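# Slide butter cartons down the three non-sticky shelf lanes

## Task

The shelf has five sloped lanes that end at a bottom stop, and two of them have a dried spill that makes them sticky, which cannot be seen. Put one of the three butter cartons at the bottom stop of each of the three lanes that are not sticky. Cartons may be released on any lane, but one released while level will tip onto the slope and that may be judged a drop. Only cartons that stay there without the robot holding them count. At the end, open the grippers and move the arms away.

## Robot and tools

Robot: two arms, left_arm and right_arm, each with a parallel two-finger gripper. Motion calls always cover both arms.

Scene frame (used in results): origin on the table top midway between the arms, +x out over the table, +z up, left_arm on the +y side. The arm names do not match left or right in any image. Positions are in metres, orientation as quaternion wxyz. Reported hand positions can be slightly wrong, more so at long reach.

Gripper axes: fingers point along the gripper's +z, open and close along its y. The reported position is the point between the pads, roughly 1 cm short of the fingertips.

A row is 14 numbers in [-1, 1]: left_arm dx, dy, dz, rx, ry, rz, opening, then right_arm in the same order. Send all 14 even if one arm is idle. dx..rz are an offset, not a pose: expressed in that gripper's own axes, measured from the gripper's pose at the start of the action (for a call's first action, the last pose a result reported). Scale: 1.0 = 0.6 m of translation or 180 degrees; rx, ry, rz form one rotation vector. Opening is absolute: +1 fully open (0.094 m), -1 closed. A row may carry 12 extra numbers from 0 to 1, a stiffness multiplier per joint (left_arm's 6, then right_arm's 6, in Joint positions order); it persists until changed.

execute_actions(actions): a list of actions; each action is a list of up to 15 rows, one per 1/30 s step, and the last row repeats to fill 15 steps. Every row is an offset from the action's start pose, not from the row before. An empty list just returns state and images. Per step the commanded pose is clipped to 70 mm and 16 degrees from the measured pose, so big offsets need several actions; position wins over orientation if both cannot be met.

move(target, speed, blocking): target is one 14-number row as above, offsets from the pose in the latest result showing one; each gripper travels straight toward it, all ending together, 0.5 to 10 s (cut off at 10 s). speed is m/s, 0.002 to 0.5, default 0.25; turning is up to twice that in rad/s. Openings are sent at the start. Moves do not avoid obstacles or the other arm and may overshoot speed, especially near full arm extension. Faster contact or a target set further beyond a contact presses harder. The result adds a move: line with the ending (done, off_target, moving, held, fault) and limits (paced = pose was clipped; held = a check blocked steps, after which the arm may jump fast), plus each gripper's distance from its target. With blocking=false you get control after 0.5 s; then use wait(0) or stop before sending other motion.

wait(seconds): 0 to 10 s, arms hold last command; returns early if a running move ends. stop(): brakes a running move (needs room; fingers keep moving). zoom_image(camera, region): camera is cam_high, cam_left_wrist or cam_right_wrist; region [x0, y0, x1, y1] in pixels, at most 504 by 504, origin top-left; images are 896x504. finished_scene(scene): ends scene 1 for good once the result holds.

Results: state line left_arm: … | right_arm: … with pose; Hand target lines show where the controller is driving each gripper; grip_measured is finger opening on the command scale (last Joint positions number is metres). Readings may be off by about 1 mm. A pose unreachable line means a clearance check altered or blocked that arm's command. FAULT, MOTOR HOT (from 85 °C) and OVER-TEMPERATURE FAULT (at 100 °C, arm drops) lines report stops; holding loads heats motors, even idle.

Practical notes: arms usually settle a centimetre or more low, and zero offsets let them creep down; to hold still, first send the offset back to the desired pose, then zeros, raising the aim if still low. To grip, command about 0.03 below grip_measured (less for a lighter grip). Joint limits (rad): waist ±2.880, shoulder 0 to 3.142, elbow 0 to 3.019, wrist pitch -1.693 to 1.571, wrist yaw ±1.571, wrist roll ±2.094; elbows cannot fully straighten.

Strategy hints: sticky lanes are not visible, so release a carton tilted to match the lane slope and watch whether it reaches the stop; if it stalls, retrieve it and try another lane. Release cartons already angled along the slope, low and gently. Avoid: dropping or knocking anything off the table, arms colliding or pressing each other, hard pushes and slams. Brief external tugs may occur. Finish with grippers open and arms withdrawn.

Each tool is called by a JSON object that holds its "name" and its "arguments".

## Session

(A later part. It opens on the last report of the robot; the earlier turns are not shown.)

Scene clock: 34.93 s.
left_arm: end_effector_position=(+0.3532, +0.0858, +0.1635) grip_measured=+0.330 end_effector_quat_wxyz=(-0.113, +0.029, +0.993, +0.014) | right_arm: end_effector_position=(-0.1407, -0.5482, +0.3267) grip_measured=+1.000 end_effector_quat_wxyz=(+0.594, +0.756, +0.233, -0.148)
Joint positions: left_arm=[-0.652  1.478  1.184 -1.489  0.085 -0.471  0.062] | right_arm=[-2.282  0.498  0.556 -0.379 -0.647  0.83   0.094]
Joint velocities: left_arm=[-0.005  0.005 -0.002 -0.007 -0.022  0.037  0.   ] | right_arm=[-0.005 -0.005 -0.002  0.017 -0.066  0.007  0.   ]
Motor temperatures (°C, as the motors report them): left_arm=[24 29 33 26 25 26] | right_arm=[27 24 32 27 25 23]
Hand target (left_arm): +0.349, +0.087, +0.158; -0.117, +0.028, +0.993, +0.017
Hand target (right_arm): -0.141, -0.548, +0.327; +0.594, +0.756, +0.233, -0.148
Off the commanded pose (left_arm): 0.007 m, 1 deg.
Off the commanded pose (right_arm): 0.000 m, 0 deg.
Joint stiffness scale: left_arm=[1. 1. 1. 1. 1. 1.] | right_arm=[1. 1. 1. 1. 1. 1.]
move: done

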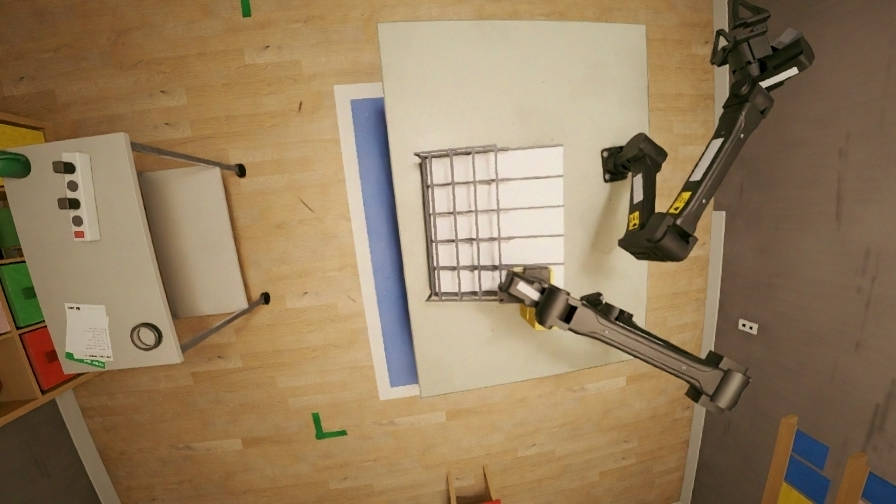

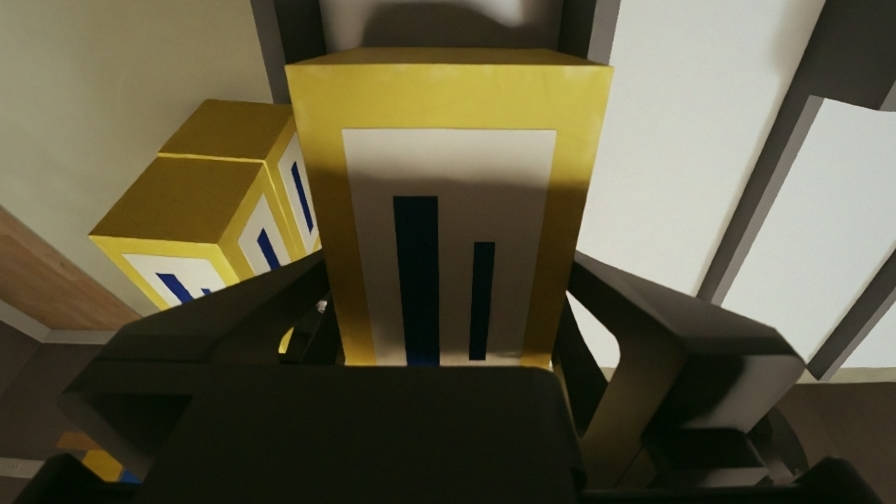

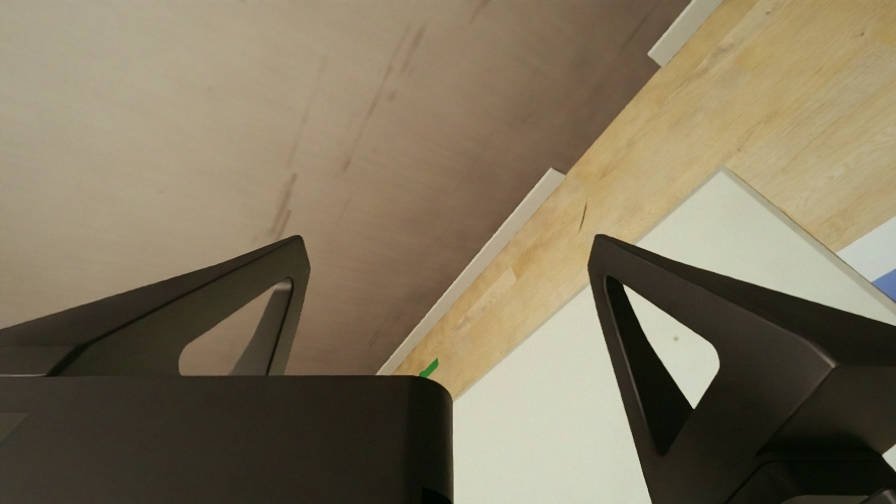

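{"name": "execute_actions", "arguments": {"actions": [[[0,0,-0.01,0,0,0,0.55,0,0,0,0,0,0,1]]]}}

{"name": "wait", "arguments": {"seconds": 1.5}}

Scene clock: 37.53 s.
left_arm: end_effector_position=(+0.3532, +0.0858, +0.1635) grip_measured=+0.548 end_effector_quat_wxyz=(-0.113, +0.029, +0.993, +0.014) | right_arm: end_effector_position=(-0.1407, -0.5482, +0.3267) grip_measured=+1.000 end_effector_quat_wxyz=(+0.594, +0.756, +0.233, -0.148)
Joint positions: left_arm=[-0.652  1.478  1.184 -1.489  0.085 -0.471  0.073] | right_arm=[-2.282  0.498  0.556 -0.379 -0.647  0.83   0.094]
Joint velocities: left_arm=[-0.015 -0.005 -0.007  0.012 -0.037  0.051 -0.001] | right_arm=[ 0.005 -0.005 -0.002 -0.002  0.051  0.007  0.   ]
Motor temperatures (°C, as the motors report them): left_arm=[24 29 32 26 25 26] | right_arm=[27 24 32 27 25 23]
Hand target (left_arm): +0.355, +0.086, +0.169; -0.113, +0.029, +0.993, +0.014
Hand target (right_arm): -0.141, -0.548, +0.327; +0.594, +0.756, +0.233, -0.148
Off the commanded pose (left_arm): 0.006 m, 0 deg.
Off the commanded pose (right_arm): 0.000 m, 0 deg.
Joint stiffness scale: left_arm=[1. 1. 1. 1. 1. 1.] | right_arm=[1. 1. 1. 1. 1. 1.]

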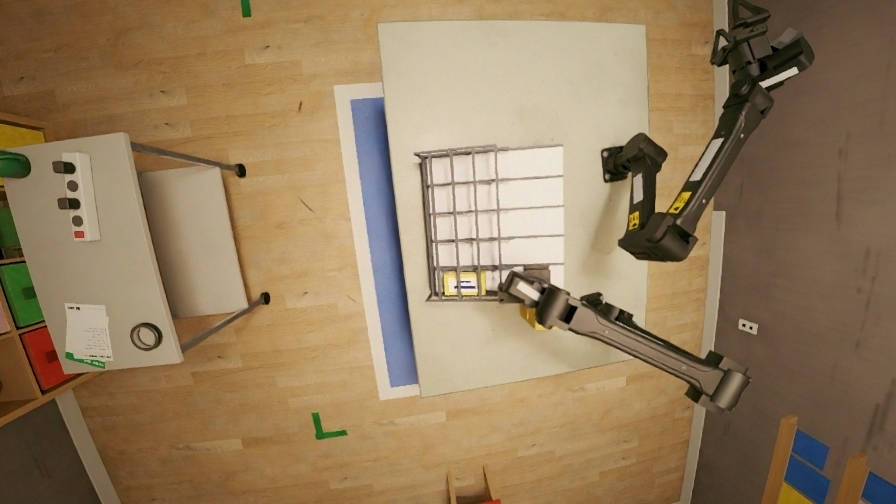

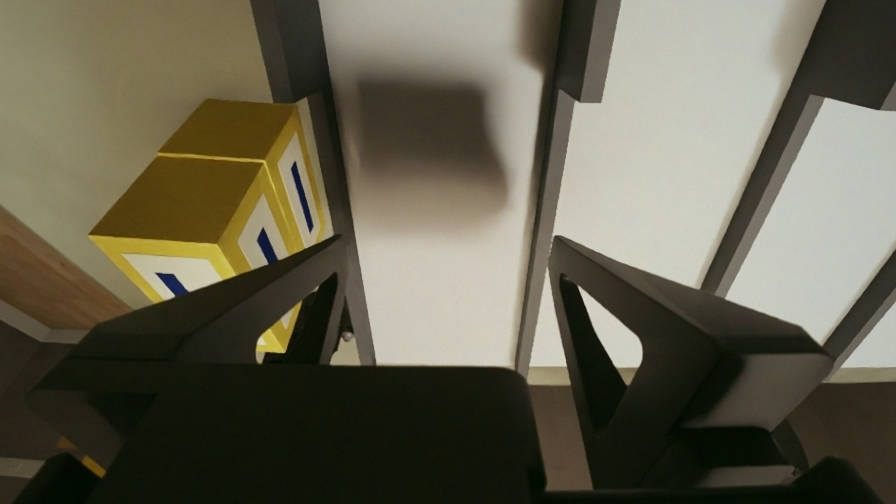

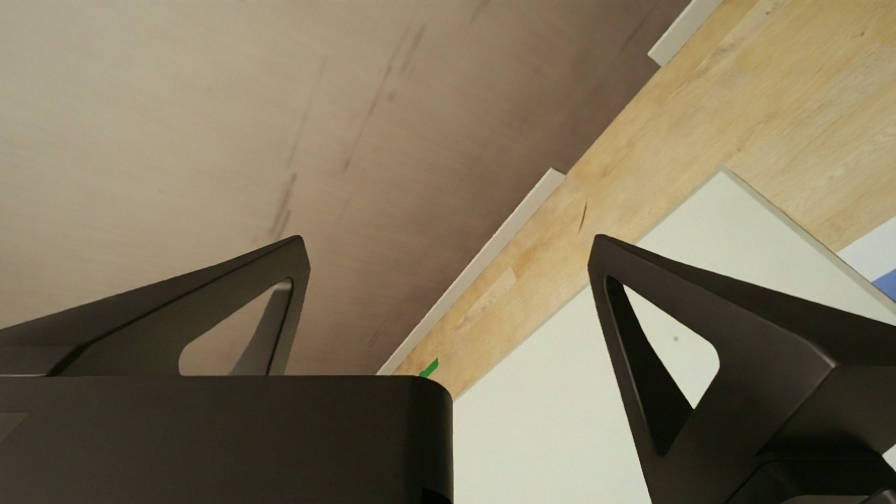

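Scene clock: 39.03 s.
left_arm: end_effector_position=(+0.3532, +0.0858, +0.1635) grip_measured=+0.548 end_effector_quat_wxyz=(-0.113, +0.029, +0.993, +0.014) | right_arm: end_effector_position=(-0.1407, -0.5482, +0.3267) grip_measured=+1.000 end_effector_quat_wxyz=(+0.594, +0.756, +0.233, -0.148)
Joint positions: left_arm=[-0.652  1.478  1.184 -1.489  0.085 -0.471  0.073] | right_arm=[-2.282  0.498  0.556 -0.379 -0.647  0.83   0.094]
Joint velocities: left_arm=[-0.024 -0.015 -0.012  0.007 -0.022 -0.022 -0.   ] | right_arm=[ 0.005 -0.005  0.007 -0.002 -0.037 -0.037  0.   ]
Motor temperatures (°C, as the motors report them): left_arm=[24 29 32 26 25 26] | right_arm=[27 24 32 27 25 23]
Hand target (left_arm): +0.355, +0.086, +0.169; -0.113, +0.029, +0.993, +0.014
Hand target (right_arm): -0.141, -0.548, +0.327; +0.594, +0.756, +0.233, -0.148
Off the commanded pose (left_arm): 0.006 m, 0 deg.
Off the commanded pose (right_arm): 0.000 m, 0 deg.
Joint stiffness scale: left_arm=[1. 1. 1. 1. 1. 1.] | right_arm=[1. 1. 1. 1. 1. 1.]
wait: 1.50 s; at rest by 0.17 s

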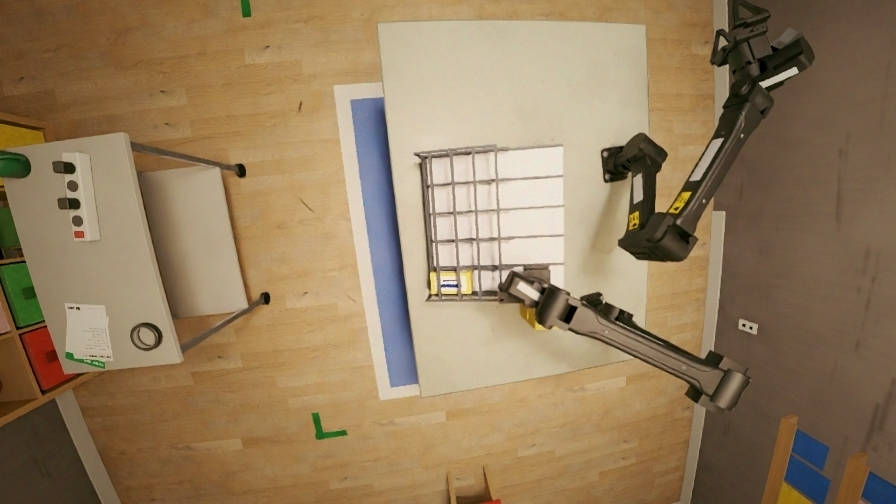

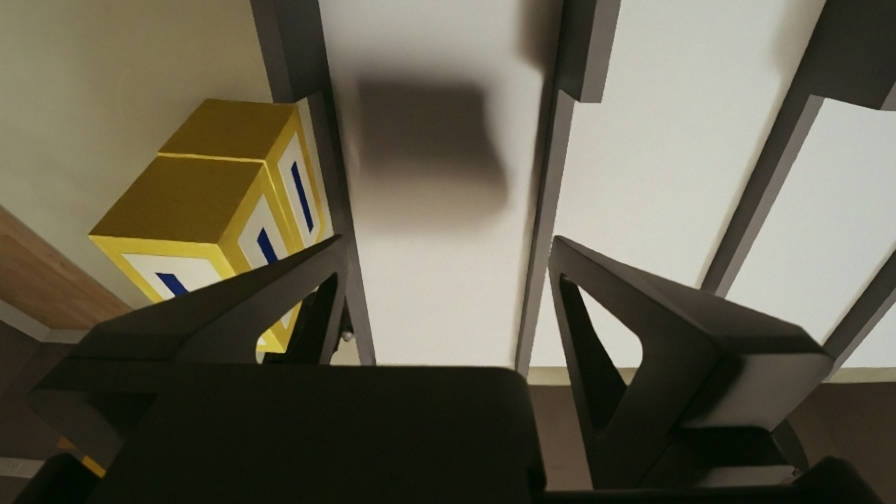

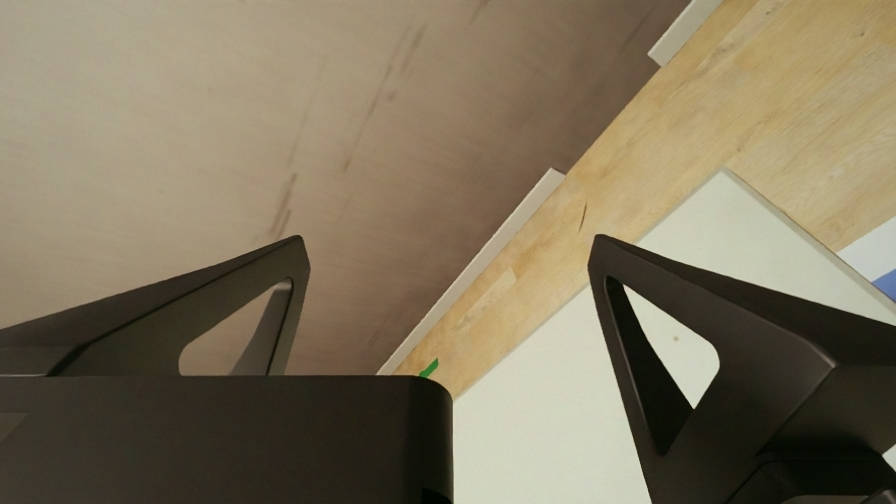

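{"name": "move", "arguments": {"target": [0.03,0,-0.12,0,-0.102,0,1,0,0,0,0,0,0,1], "speed": 0.2}}

{"name": "move", "arguments": {"target": [0.1,0.23,0.04,0,0,0,1,0,0,0,0,0,0,1], "speed": 0.2}}

Scene clock: 43.00 s.
left_arm: end_effector_position=(+0.3489, +0.0901, +0.2386) grip_measured=+1.000 end_effector_quat_wxyz=(+0.038, +0.035, +0.999, +0.014) | right_arm: end_effector_position=(-0.1407, -0.5482, +0.3267) grip_measured=+1.000 end_effector_quat_wxyz=(+0.594, +0.756, +0.233, -0.148)
Joint positions: left_arm=[-0.718  1.257  1.184 -1.45  -0.065 -0.533  0.094] | right_arm=[-2.282  0.498  0.556 -0.379 -0.647  0.83   0.094]
Joint velocities: left_arm=[ 0.005 -0.015 -0.012 -0.007  0.007 -0.051  0.   ] | right_arm=[ 0.005 -0.015 -0.007  0.002 -0.051  0.022  0.   ]
Motor temperatures (°C, as the motors report them): left_arm=[24 29 32 26 25 26] | right_arm=[27 24 32 27 25 23]
Hand target (left_arm): +0.352, +0.084, +0.239; +0.047, +0.030, +0.998, +0.010
Hand target (right_arm): -0.141, -0.548, +0.327; +0.594, +0.756, +0.233, -0.148
Off the commanded pose (left_arm): 0.007 m, 1 deg.
Off the commanded pose (right_arm): 0.000 m, 0 deg.
Joint stiffness scale: left_arm=[1. 1. 1. 1. 1. 1.] | right_arm=[1. 1. 1. 1. 1. 1.]
move: done

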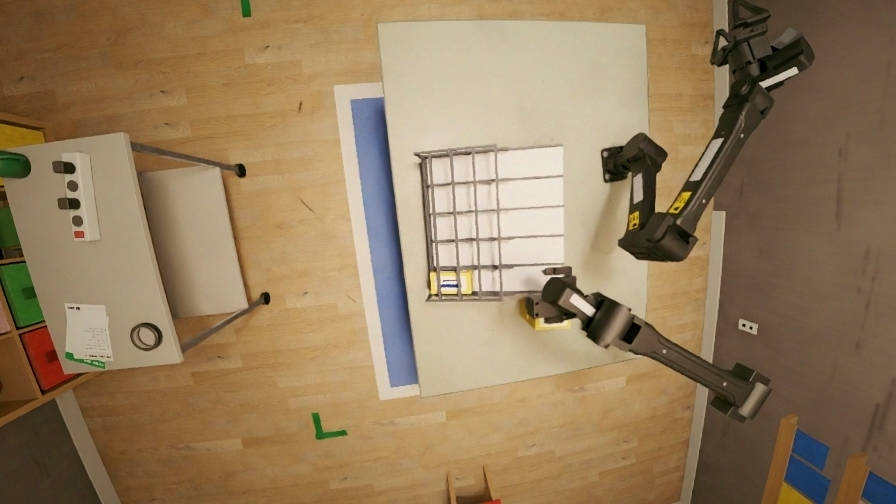

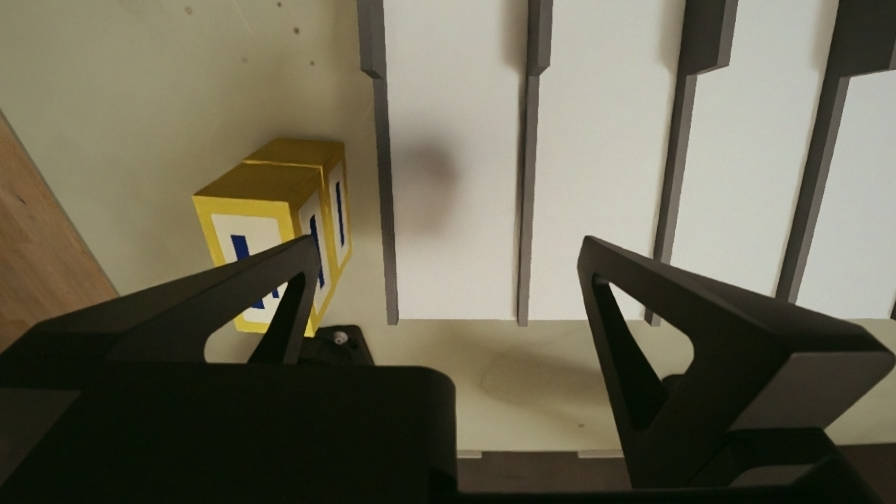

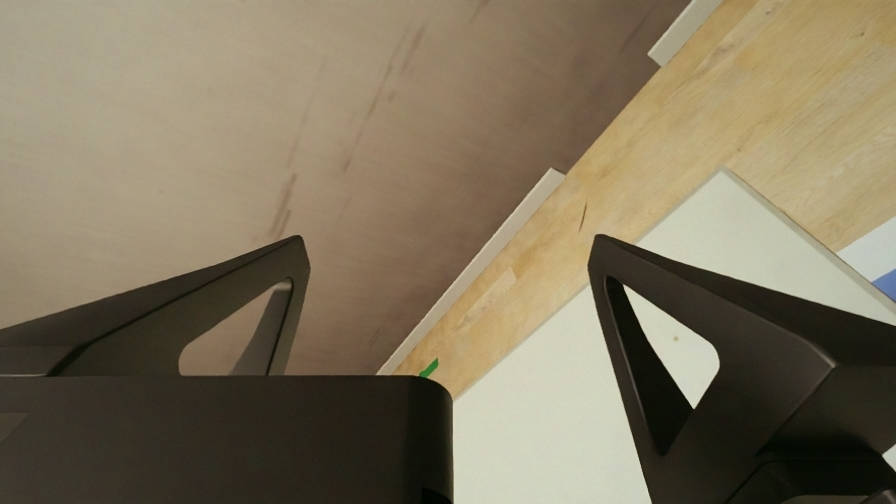

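Scene clock: 44.37 s.
left_arm: end_effector_position=(+0.3041, +0.2331, +0.2214) grip_measured=+1.000 end_effector_quat_wxyz=(+0.045, +0.026, +0.999, +0.015) | right_arm: end_effector_position=(-0.1407, -0.5482, +0.3267) grip_measured=+1.000 end_effector_quat_wxyz=(+0.594, +0.756, +0.233, -0.148)
Joint positions: left_arm=[-0.349  0.967  0.929 -1.45  -0.048 -0.18   0.094] | right_arm=[-2.282  0.498  0.556 -0.379 -0.647  0.83   0.094]
Joint velocities: left_arm=[-0.015  0.005 -0.002 -0.002 -0.007  0.051  0.   ] | right_arm=[-0.005 -0.024 -0.002 -0.002 -0.007 -0.037  0.   ]
Motor temperatures (°C, as the motors report them): left_arm=[24 29 32 26 25 26] | right_arm=[27 24 32 27 25 23]
Hand target (left_arm): +0.300, +0.235, +0.216; +0.037, +0.035, +0.999, +0.016
Hand target (right_arm): -0.141, -0.548, +0.327; +0.594, +0.756, +0.233, -0.148
Off the commanded pose (left_arm): 0.008 m, 1 deg.
Off the commanded pose (right_arm): 0.000 m, 0 deg.
Joint stiffness scale: left_arm=[1. 1. 1. 1. 1. 1.] | right_arm=[1. 1. 1. 1. 1. 1.]
move: done

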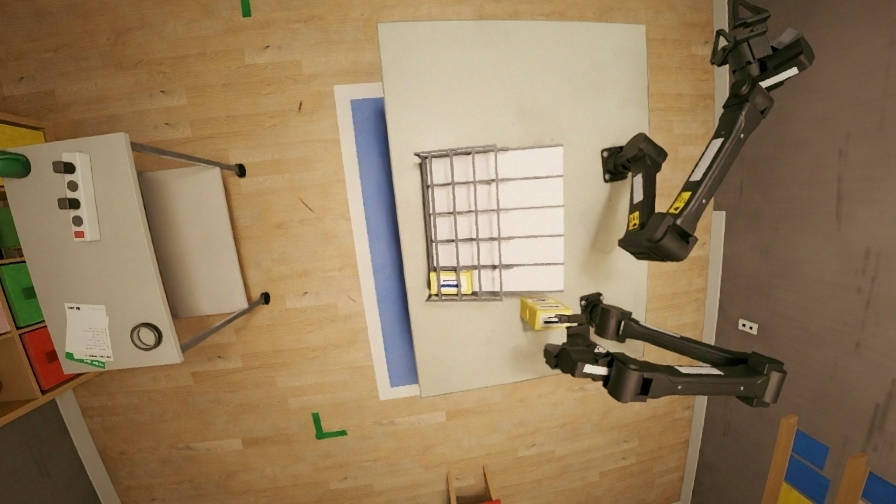

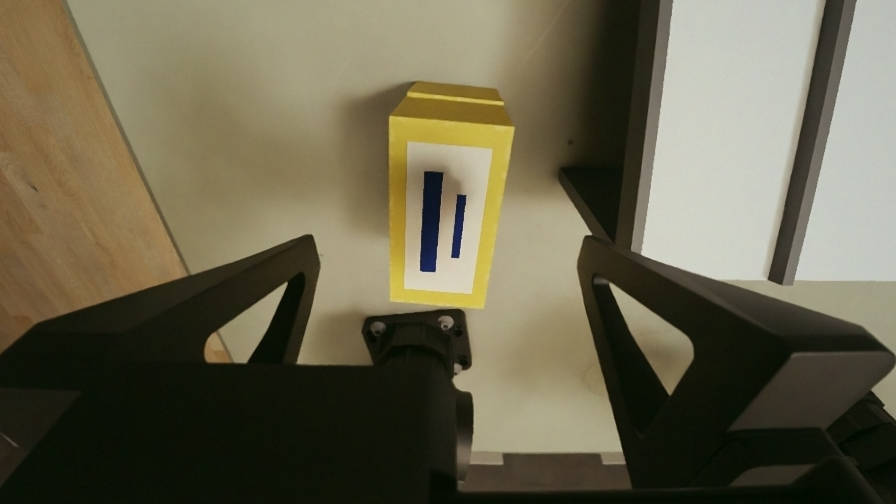

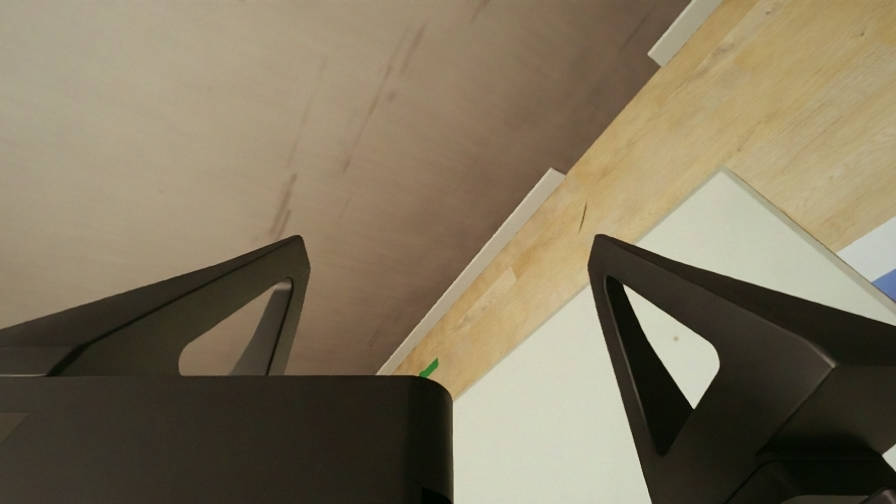

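{"name": "move", "arguments": {"target": [-0.03,0,0.09,0,0,0.025,1,0,0,0,0,0,0,1], "speed": 0.1}}

Scene clock: 47.87 s.
left_arm: end_effector_position=(+0.3246, +0.2308, +0.1750) grip_measured=+1.000 end_effector_quat_wxyz=(+0.045, +0.061, +0.997, +0.017) | right_arm: end_effector_position=(-0.1407, -0.5482, +0.3267) grip_measured=+1.000 end_effector_quat_wxyz=(+0.594, +0.756, +0.233, -0.148)
Joint positions: left_arm=[-0.34   1.044  0.854 -1.298 -0.048 -0.102  0.094] | right_arm=[-2.282  0.498  0.556 -0.379 -0.647  0.83   0.094]
Joint velocities: left_arm=[ 0.015 -0.015  0.002 -0.002 -0.037  0.037  0.   ] | right_arm=[-0.015  0.005 -0.002  0.002 -0.007 -0.022  0.   ]
Motor temperatures (°C, as the motors report them): left_arm=[24 29 32 26 25 26] | right_arm=[27 24 32 27 25 23]
Hand target (left_arm): +0.326, +0.234, +0.169; +0.045, +0.065, +0.997, +0.017
Hand target (right_arm): -0.141, -0.548, +0.327; +0.594, +0.756, +0.233, -0.148
Off the commanded pose (left_arm): 0.007 m, 1 deg.
Off the commanded pose (right_arm): 0.000 m, 0 deg.
Joint stiffness scale: left_arm=[1. 1. 1. 1. 1. 1.] | right_arm=[1. 1. 1. 1. 1. 1.]
move: done

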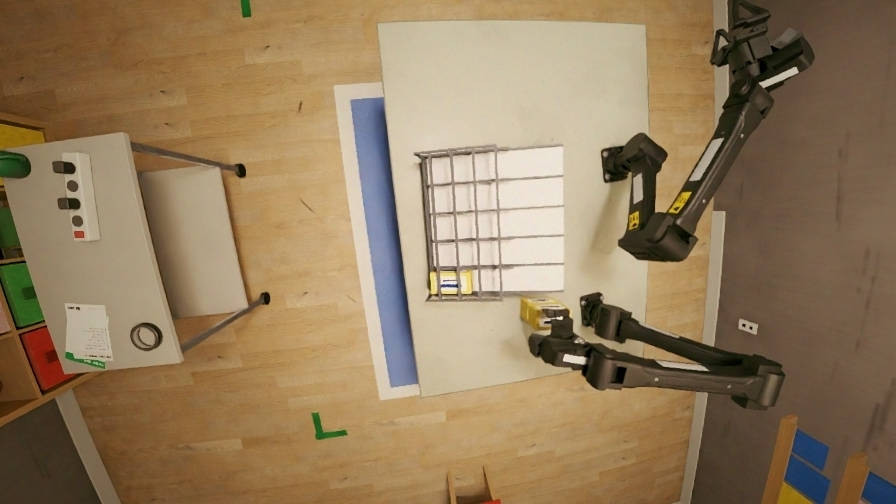

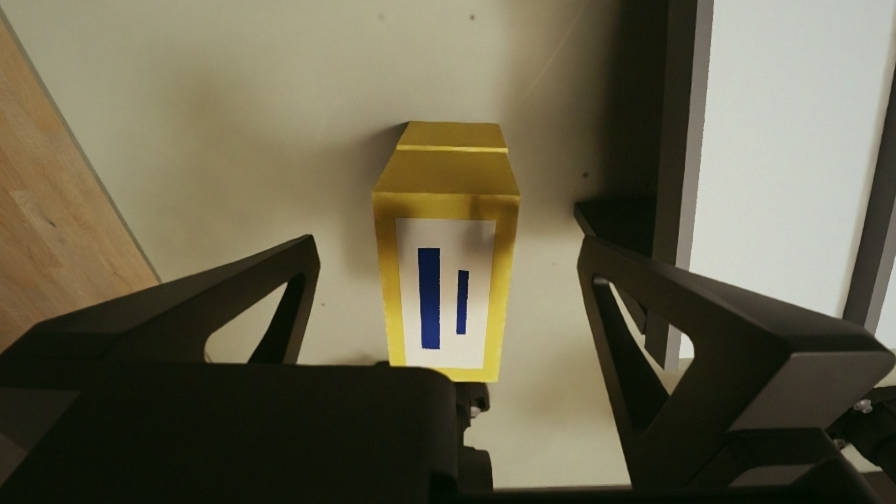

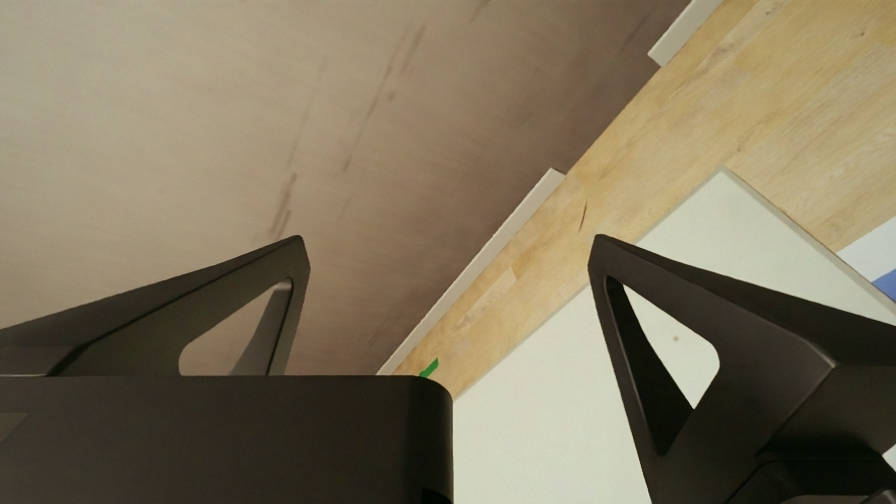

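{"name": "move", "arguments": {"target": [0.06,0,0.125,0,0,0,1,0,0,0,0,0,0,1], "speed": 0.08}}

Scene clock: 51.07 s.
left_arm: end_effector_position=(+0.2945, +0.2377, +0.0999) grip_measured=+1.000 end_effector_quat_wxyz=(+0.037, +0.063, +0.997, +0.018) | right_arm: end_effector_position=(-0.1407, -0.5482, +0.3267) grip_measured=+1.000 end_effector_quat_wxyz=(+0.594, +0.756, +0.233, -0.148)
Joint positions: left_arm=[-0.34   1.029  0.639 -1.114 -0.048 -0.099  0.094] | right_arm=[-2.282  0.498  0.556 -0.379 -0.647  0.83   0.094]
Joint velocities: left_arm=[-0.005 -0.005 -0.002 -0.002 -0.037  0.007  0.   ] | right_arm=[-0.015 -0.005  0.007 -0.007 -0.022  0.037  0.   ]
Motor temperatures (°C, as the motors report them): left_arm=[24 29 32 26 25 26] | right_arm=[27 24 33 27 25 23]
Hand target (left_arm): +0.295, +0.237, +0.098; +0.044, +0.061, +0.997, +0.017
Hand target (right_arm): -0.141, -0.548, +0.327; +0.594, +0.756, +0.233, -0.148
Off the commanded pose (left_arm): 0.003 m, 1 deg.
Off the commanded pose (right_arm): 0.000 m, 0 deg.
Joint stiffness scale: left_arm=[1. 1. 1. 1. 1. 1.] | right_arm=[1. 1. 1. 1. 1. 1.]
move: done

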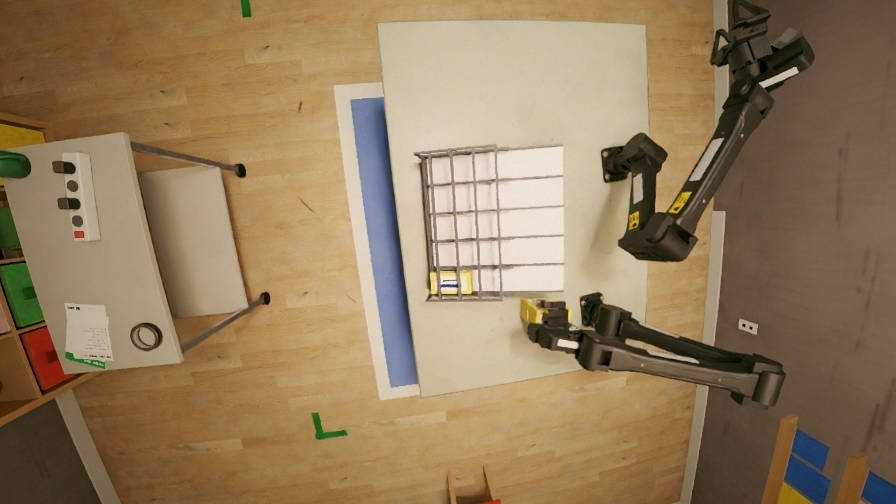

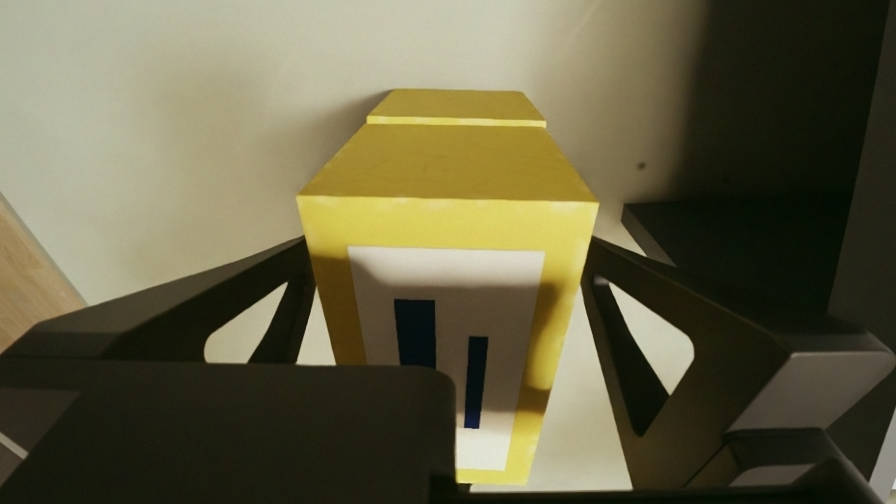

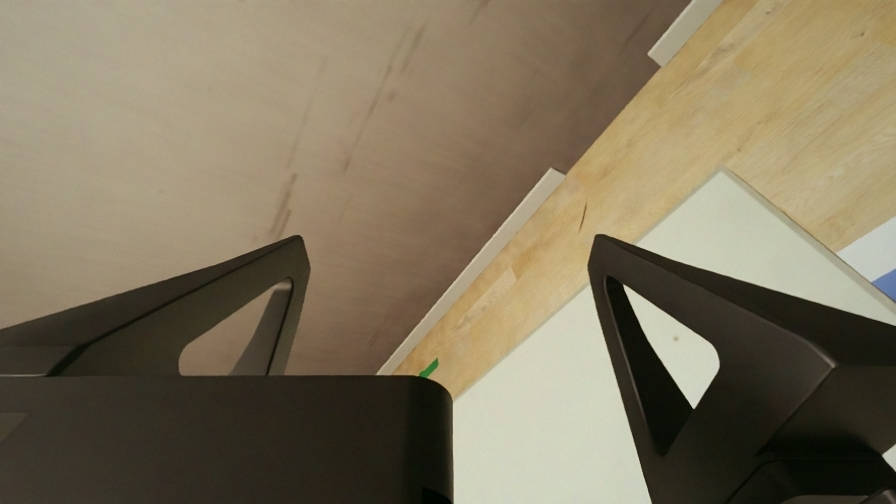

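Need ~2.5 cm further back.

{"name": "move", "arguments": {"target": [0.045,0,-0.006,0,-0.004,0,1,0,0,0,0,0,0,1], "speed": 0.05}}

{"name": "execute_actions", "arguments": {"actions": [[[0,0,0,0,0,0,0.25,0,0,0,0,0,0,1]],[[0,0,0,0,0,0,0.25,0,0,0,0,0,0,1]]]}}

Scene clock: 53.97 s.
left_arm: end_effector_position=(+0.2772, +0.2413, +0.1070) grip_measured=+1.000 end_effector_quat_wxyz=(+0.057, +0.063, +0.996, +0.015) | right_arm: end_effector_position=(-0.1407, -0.5482, +0.3267) grip_measured=+1.000 end_effector_quat_wxyz=(+0.594, +0.756, +0.233, -0.148)
Joint positions: left_arm=[-0.342  0.927  0.599 -1.136 -0.048 -0.099  0.094] | right_arm=[-2.282  0.498  0.556 -0.379 -0.647  0.83   0.094]
Joint velocities: left_arm=[-0.005 -0.015 -0.002  0.017 -0.037 -0.022  0.   ] | right_arm=[-0.005 -0.005 -0.002  0.007  0.066 -0.007  0.   ]
Motor temperatures (°C, as the motors report them): left_arm=[24 29 32 26 25 26] | right_arm=[27 24 33 27 25 23]
Hand target (left_arm): +0.268, +0.241, +0.102; +0.043, +0.063, +0.997, +0.018
Hand target (right_arm): -0.141, -0.548, +0.327; +0.594, +0.756, +0.233, -0.148
Off the commanded pose (left_arm): 0.011 m, 2 deg.
Off the commanded pose (right_arm): 0.000 m, 0 deg.
Joint stiffness scale: left_arm=[1. 1. 1. 1. 1. 1.] | right_arm=[1. 1. 1. 1. 1. 1.]
move: off_target (left_arm)

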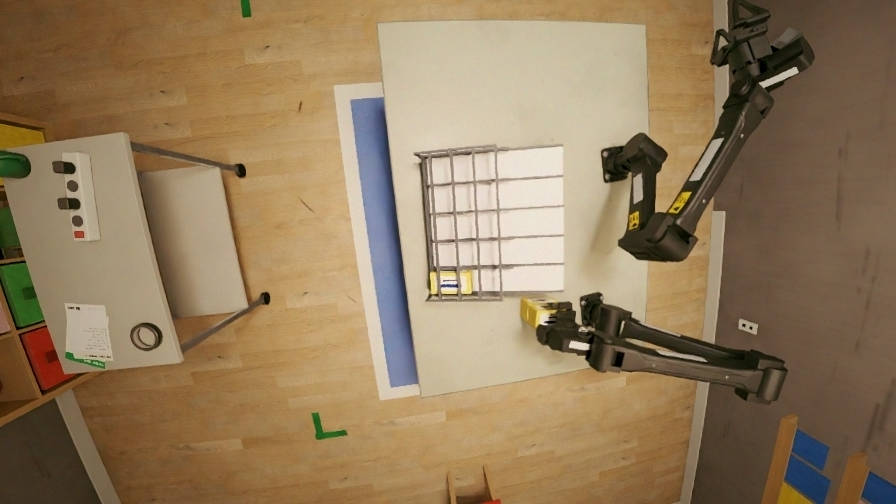

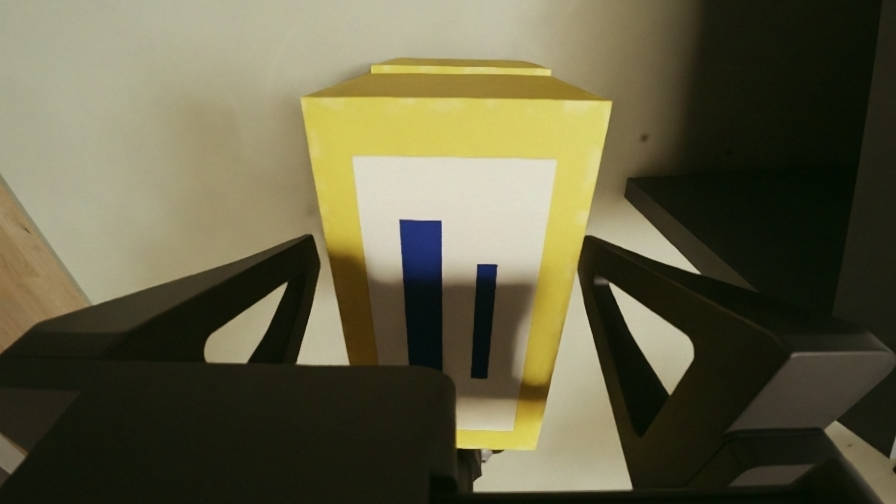

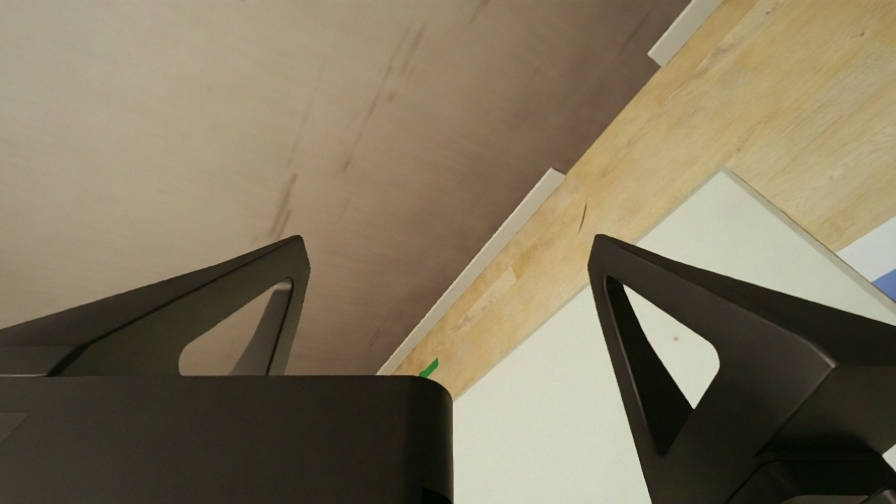

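Scene clock: 54.97 s.
left_arm: end_effector_position=(+0.2771, +0.2411, +0.1070) grip_measured=+0.335 end_effector_quat_wxyz=(+0.057, +0.063, +0.996, +0.014) | right_arm: end_effector_position=(-0.1407, -0.5482, +0.3267) grip_measured=+1.000 end_effector_quat_wxyz=(+0.594, +0.756, +0.233, -0.148)
Joint positions: left_arm=[-0.342  0.927  0.599 -1.136 -0.046 -0.099  0.063] | right_arm=[-2.282  0.498  0.556 -0.379 -0.647  0.83   0.094]
Joint velocities: left_arm=[-0.015  0.005  0.002 -0.022  0.022 -0.022 -0.001] | right_arm=[ 0.005 -0.005  0.007 -0.012 -0.007  0.022  0.   ]
Motor temperatures (°C, as the motors report them): left_arm=[24 29 32 26 25 26] | right_arm=[27 24 33 27 25 23]
Hand target (left_arm): +0.277, +0.241, +0.107; +0.057, +0.063, +0.996, +0.014
Hand target (right_arm): -0.141, -0.548, +0.327; +0.594, +0.756, +0.233, -0.148
Off the commanded pose (left_arm): 0.000 m, 0 deg.
Off the commanded pose (right_arm): 0.000 m, 0 deg.
Joint stiffness scale: left_arm=[1. 1. 1. 1. 1. 1.] | right_arm=[1. 1. 1. 1. 1. 1.]

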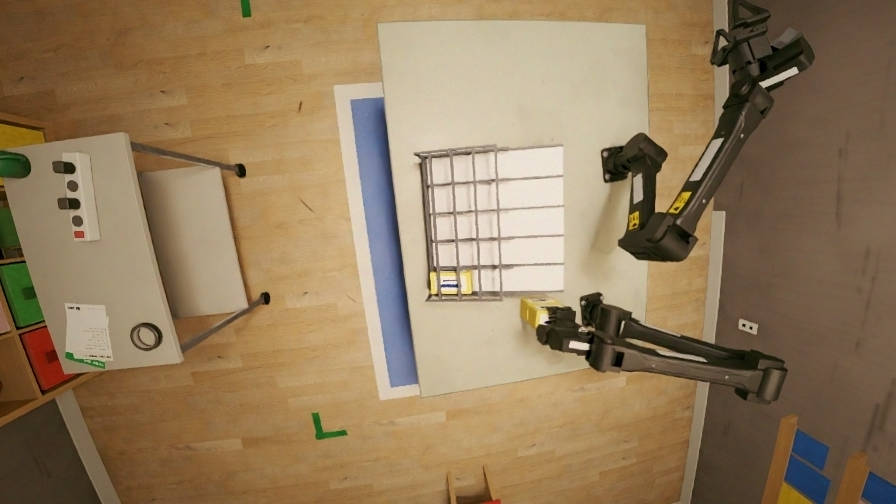

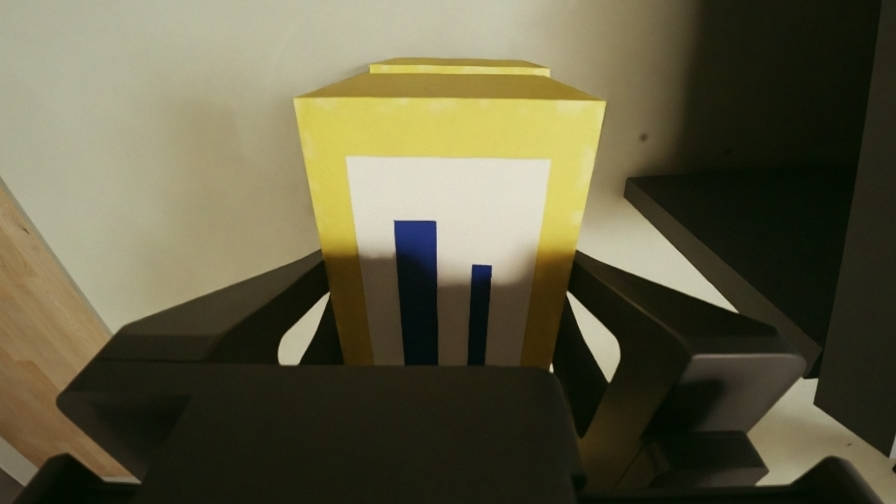

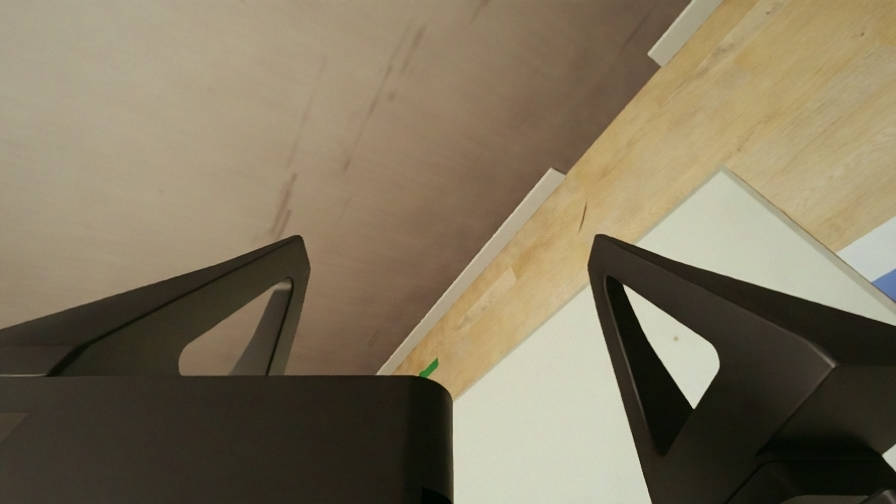

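{"name": "move", "arguments": {"target": [-0.03,0,-0.24,0,0.04,-0.022,0.25,0,0,0,0,0,0,1], "speed": 0.15}}

Scene clock: 58.13 s.
left_arm: end_effector_position=(+0.2675, +0.2404, +0.2257) grip_measured=+0.335 end_effector_quat_wxyz=(-0.028, +0.036, +0.999, +0.021) | right_arm: end_effector_position=(-0.1407, -0.5482, +0.3267) grip_measured=+1.000 end_effector_quat_wxyz=(+0.594, +0.756, +0.233, -0.148)
Joint positions: left_arm=[-0.342  0.963  0.939 -1.609 -0.03  -0.157  0.063] | right_arm=[-2.282  0.498  0.556 -0.379 -0.647  0.83   0.094]
Joint velocities: left_arm=[-0.024  0.015  0.022 -0.007  0.022 -0.037  0.   ] | right_arm=[ 0.005 -0.005  0.007  0.002  0.022 -0.037  0.   ]
Motor temperatures (°C, as the motors report them): left_arm=[24 29 33 26 25 26] | right_arm=[27 24 33 27 25 23]
Hand target (left_arm): +0.279, +0.236, +0.251; -0.005, +0.028, +0.999, +0.016
Hand target (right_arm): -0.141, -0.548, +0.327; +0.594, +0.756, +0.233, -0.148
Off the commanded pose (left_arm): 0.029 m, 3 deg.
Off the commanded pose (right_arm): 0.000 m, 0 deg.
Joint stiffness scale: left_arm=[1. 1. 1. 1. 1. 1.] | right_arm=[1. 1. 1. 1. 1. 1.]
move: off_target (left_arm)

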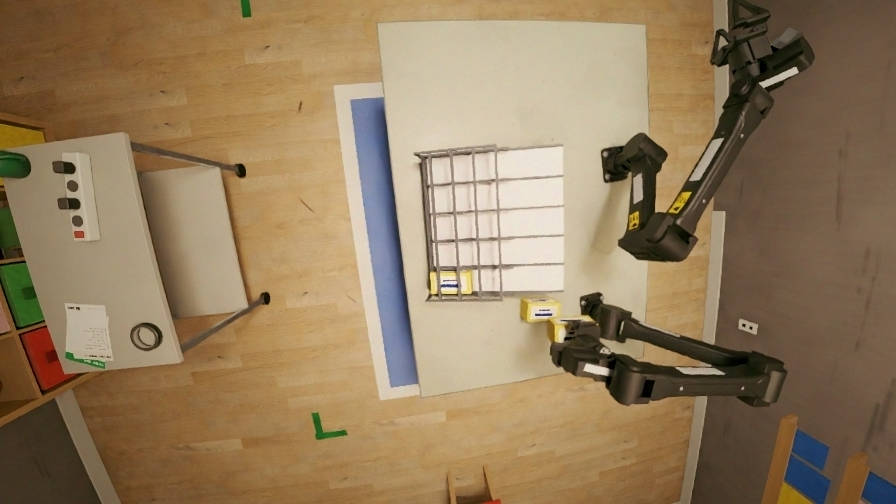

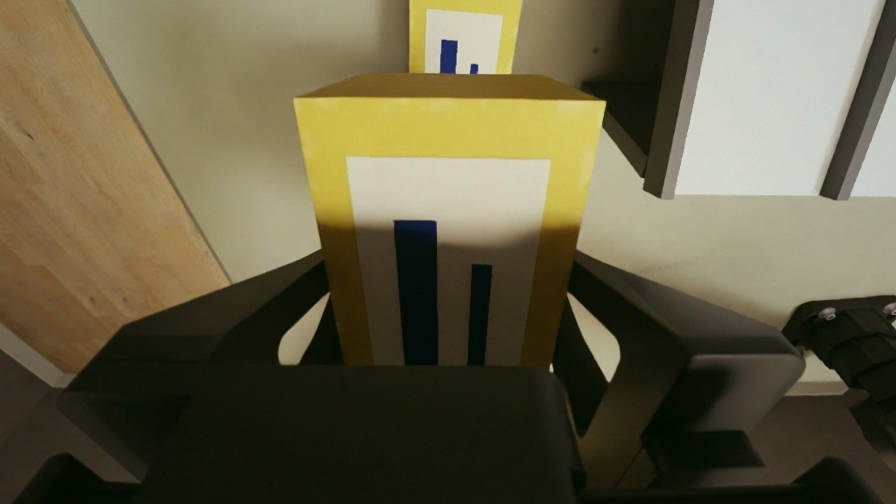

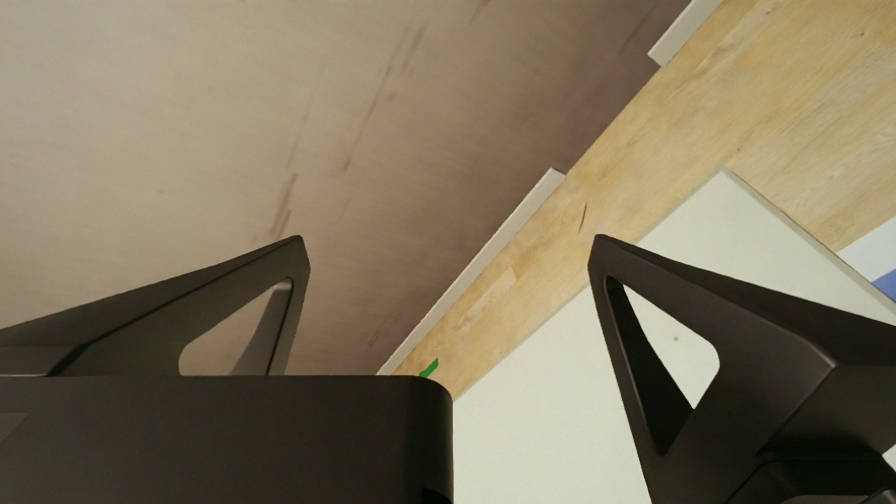

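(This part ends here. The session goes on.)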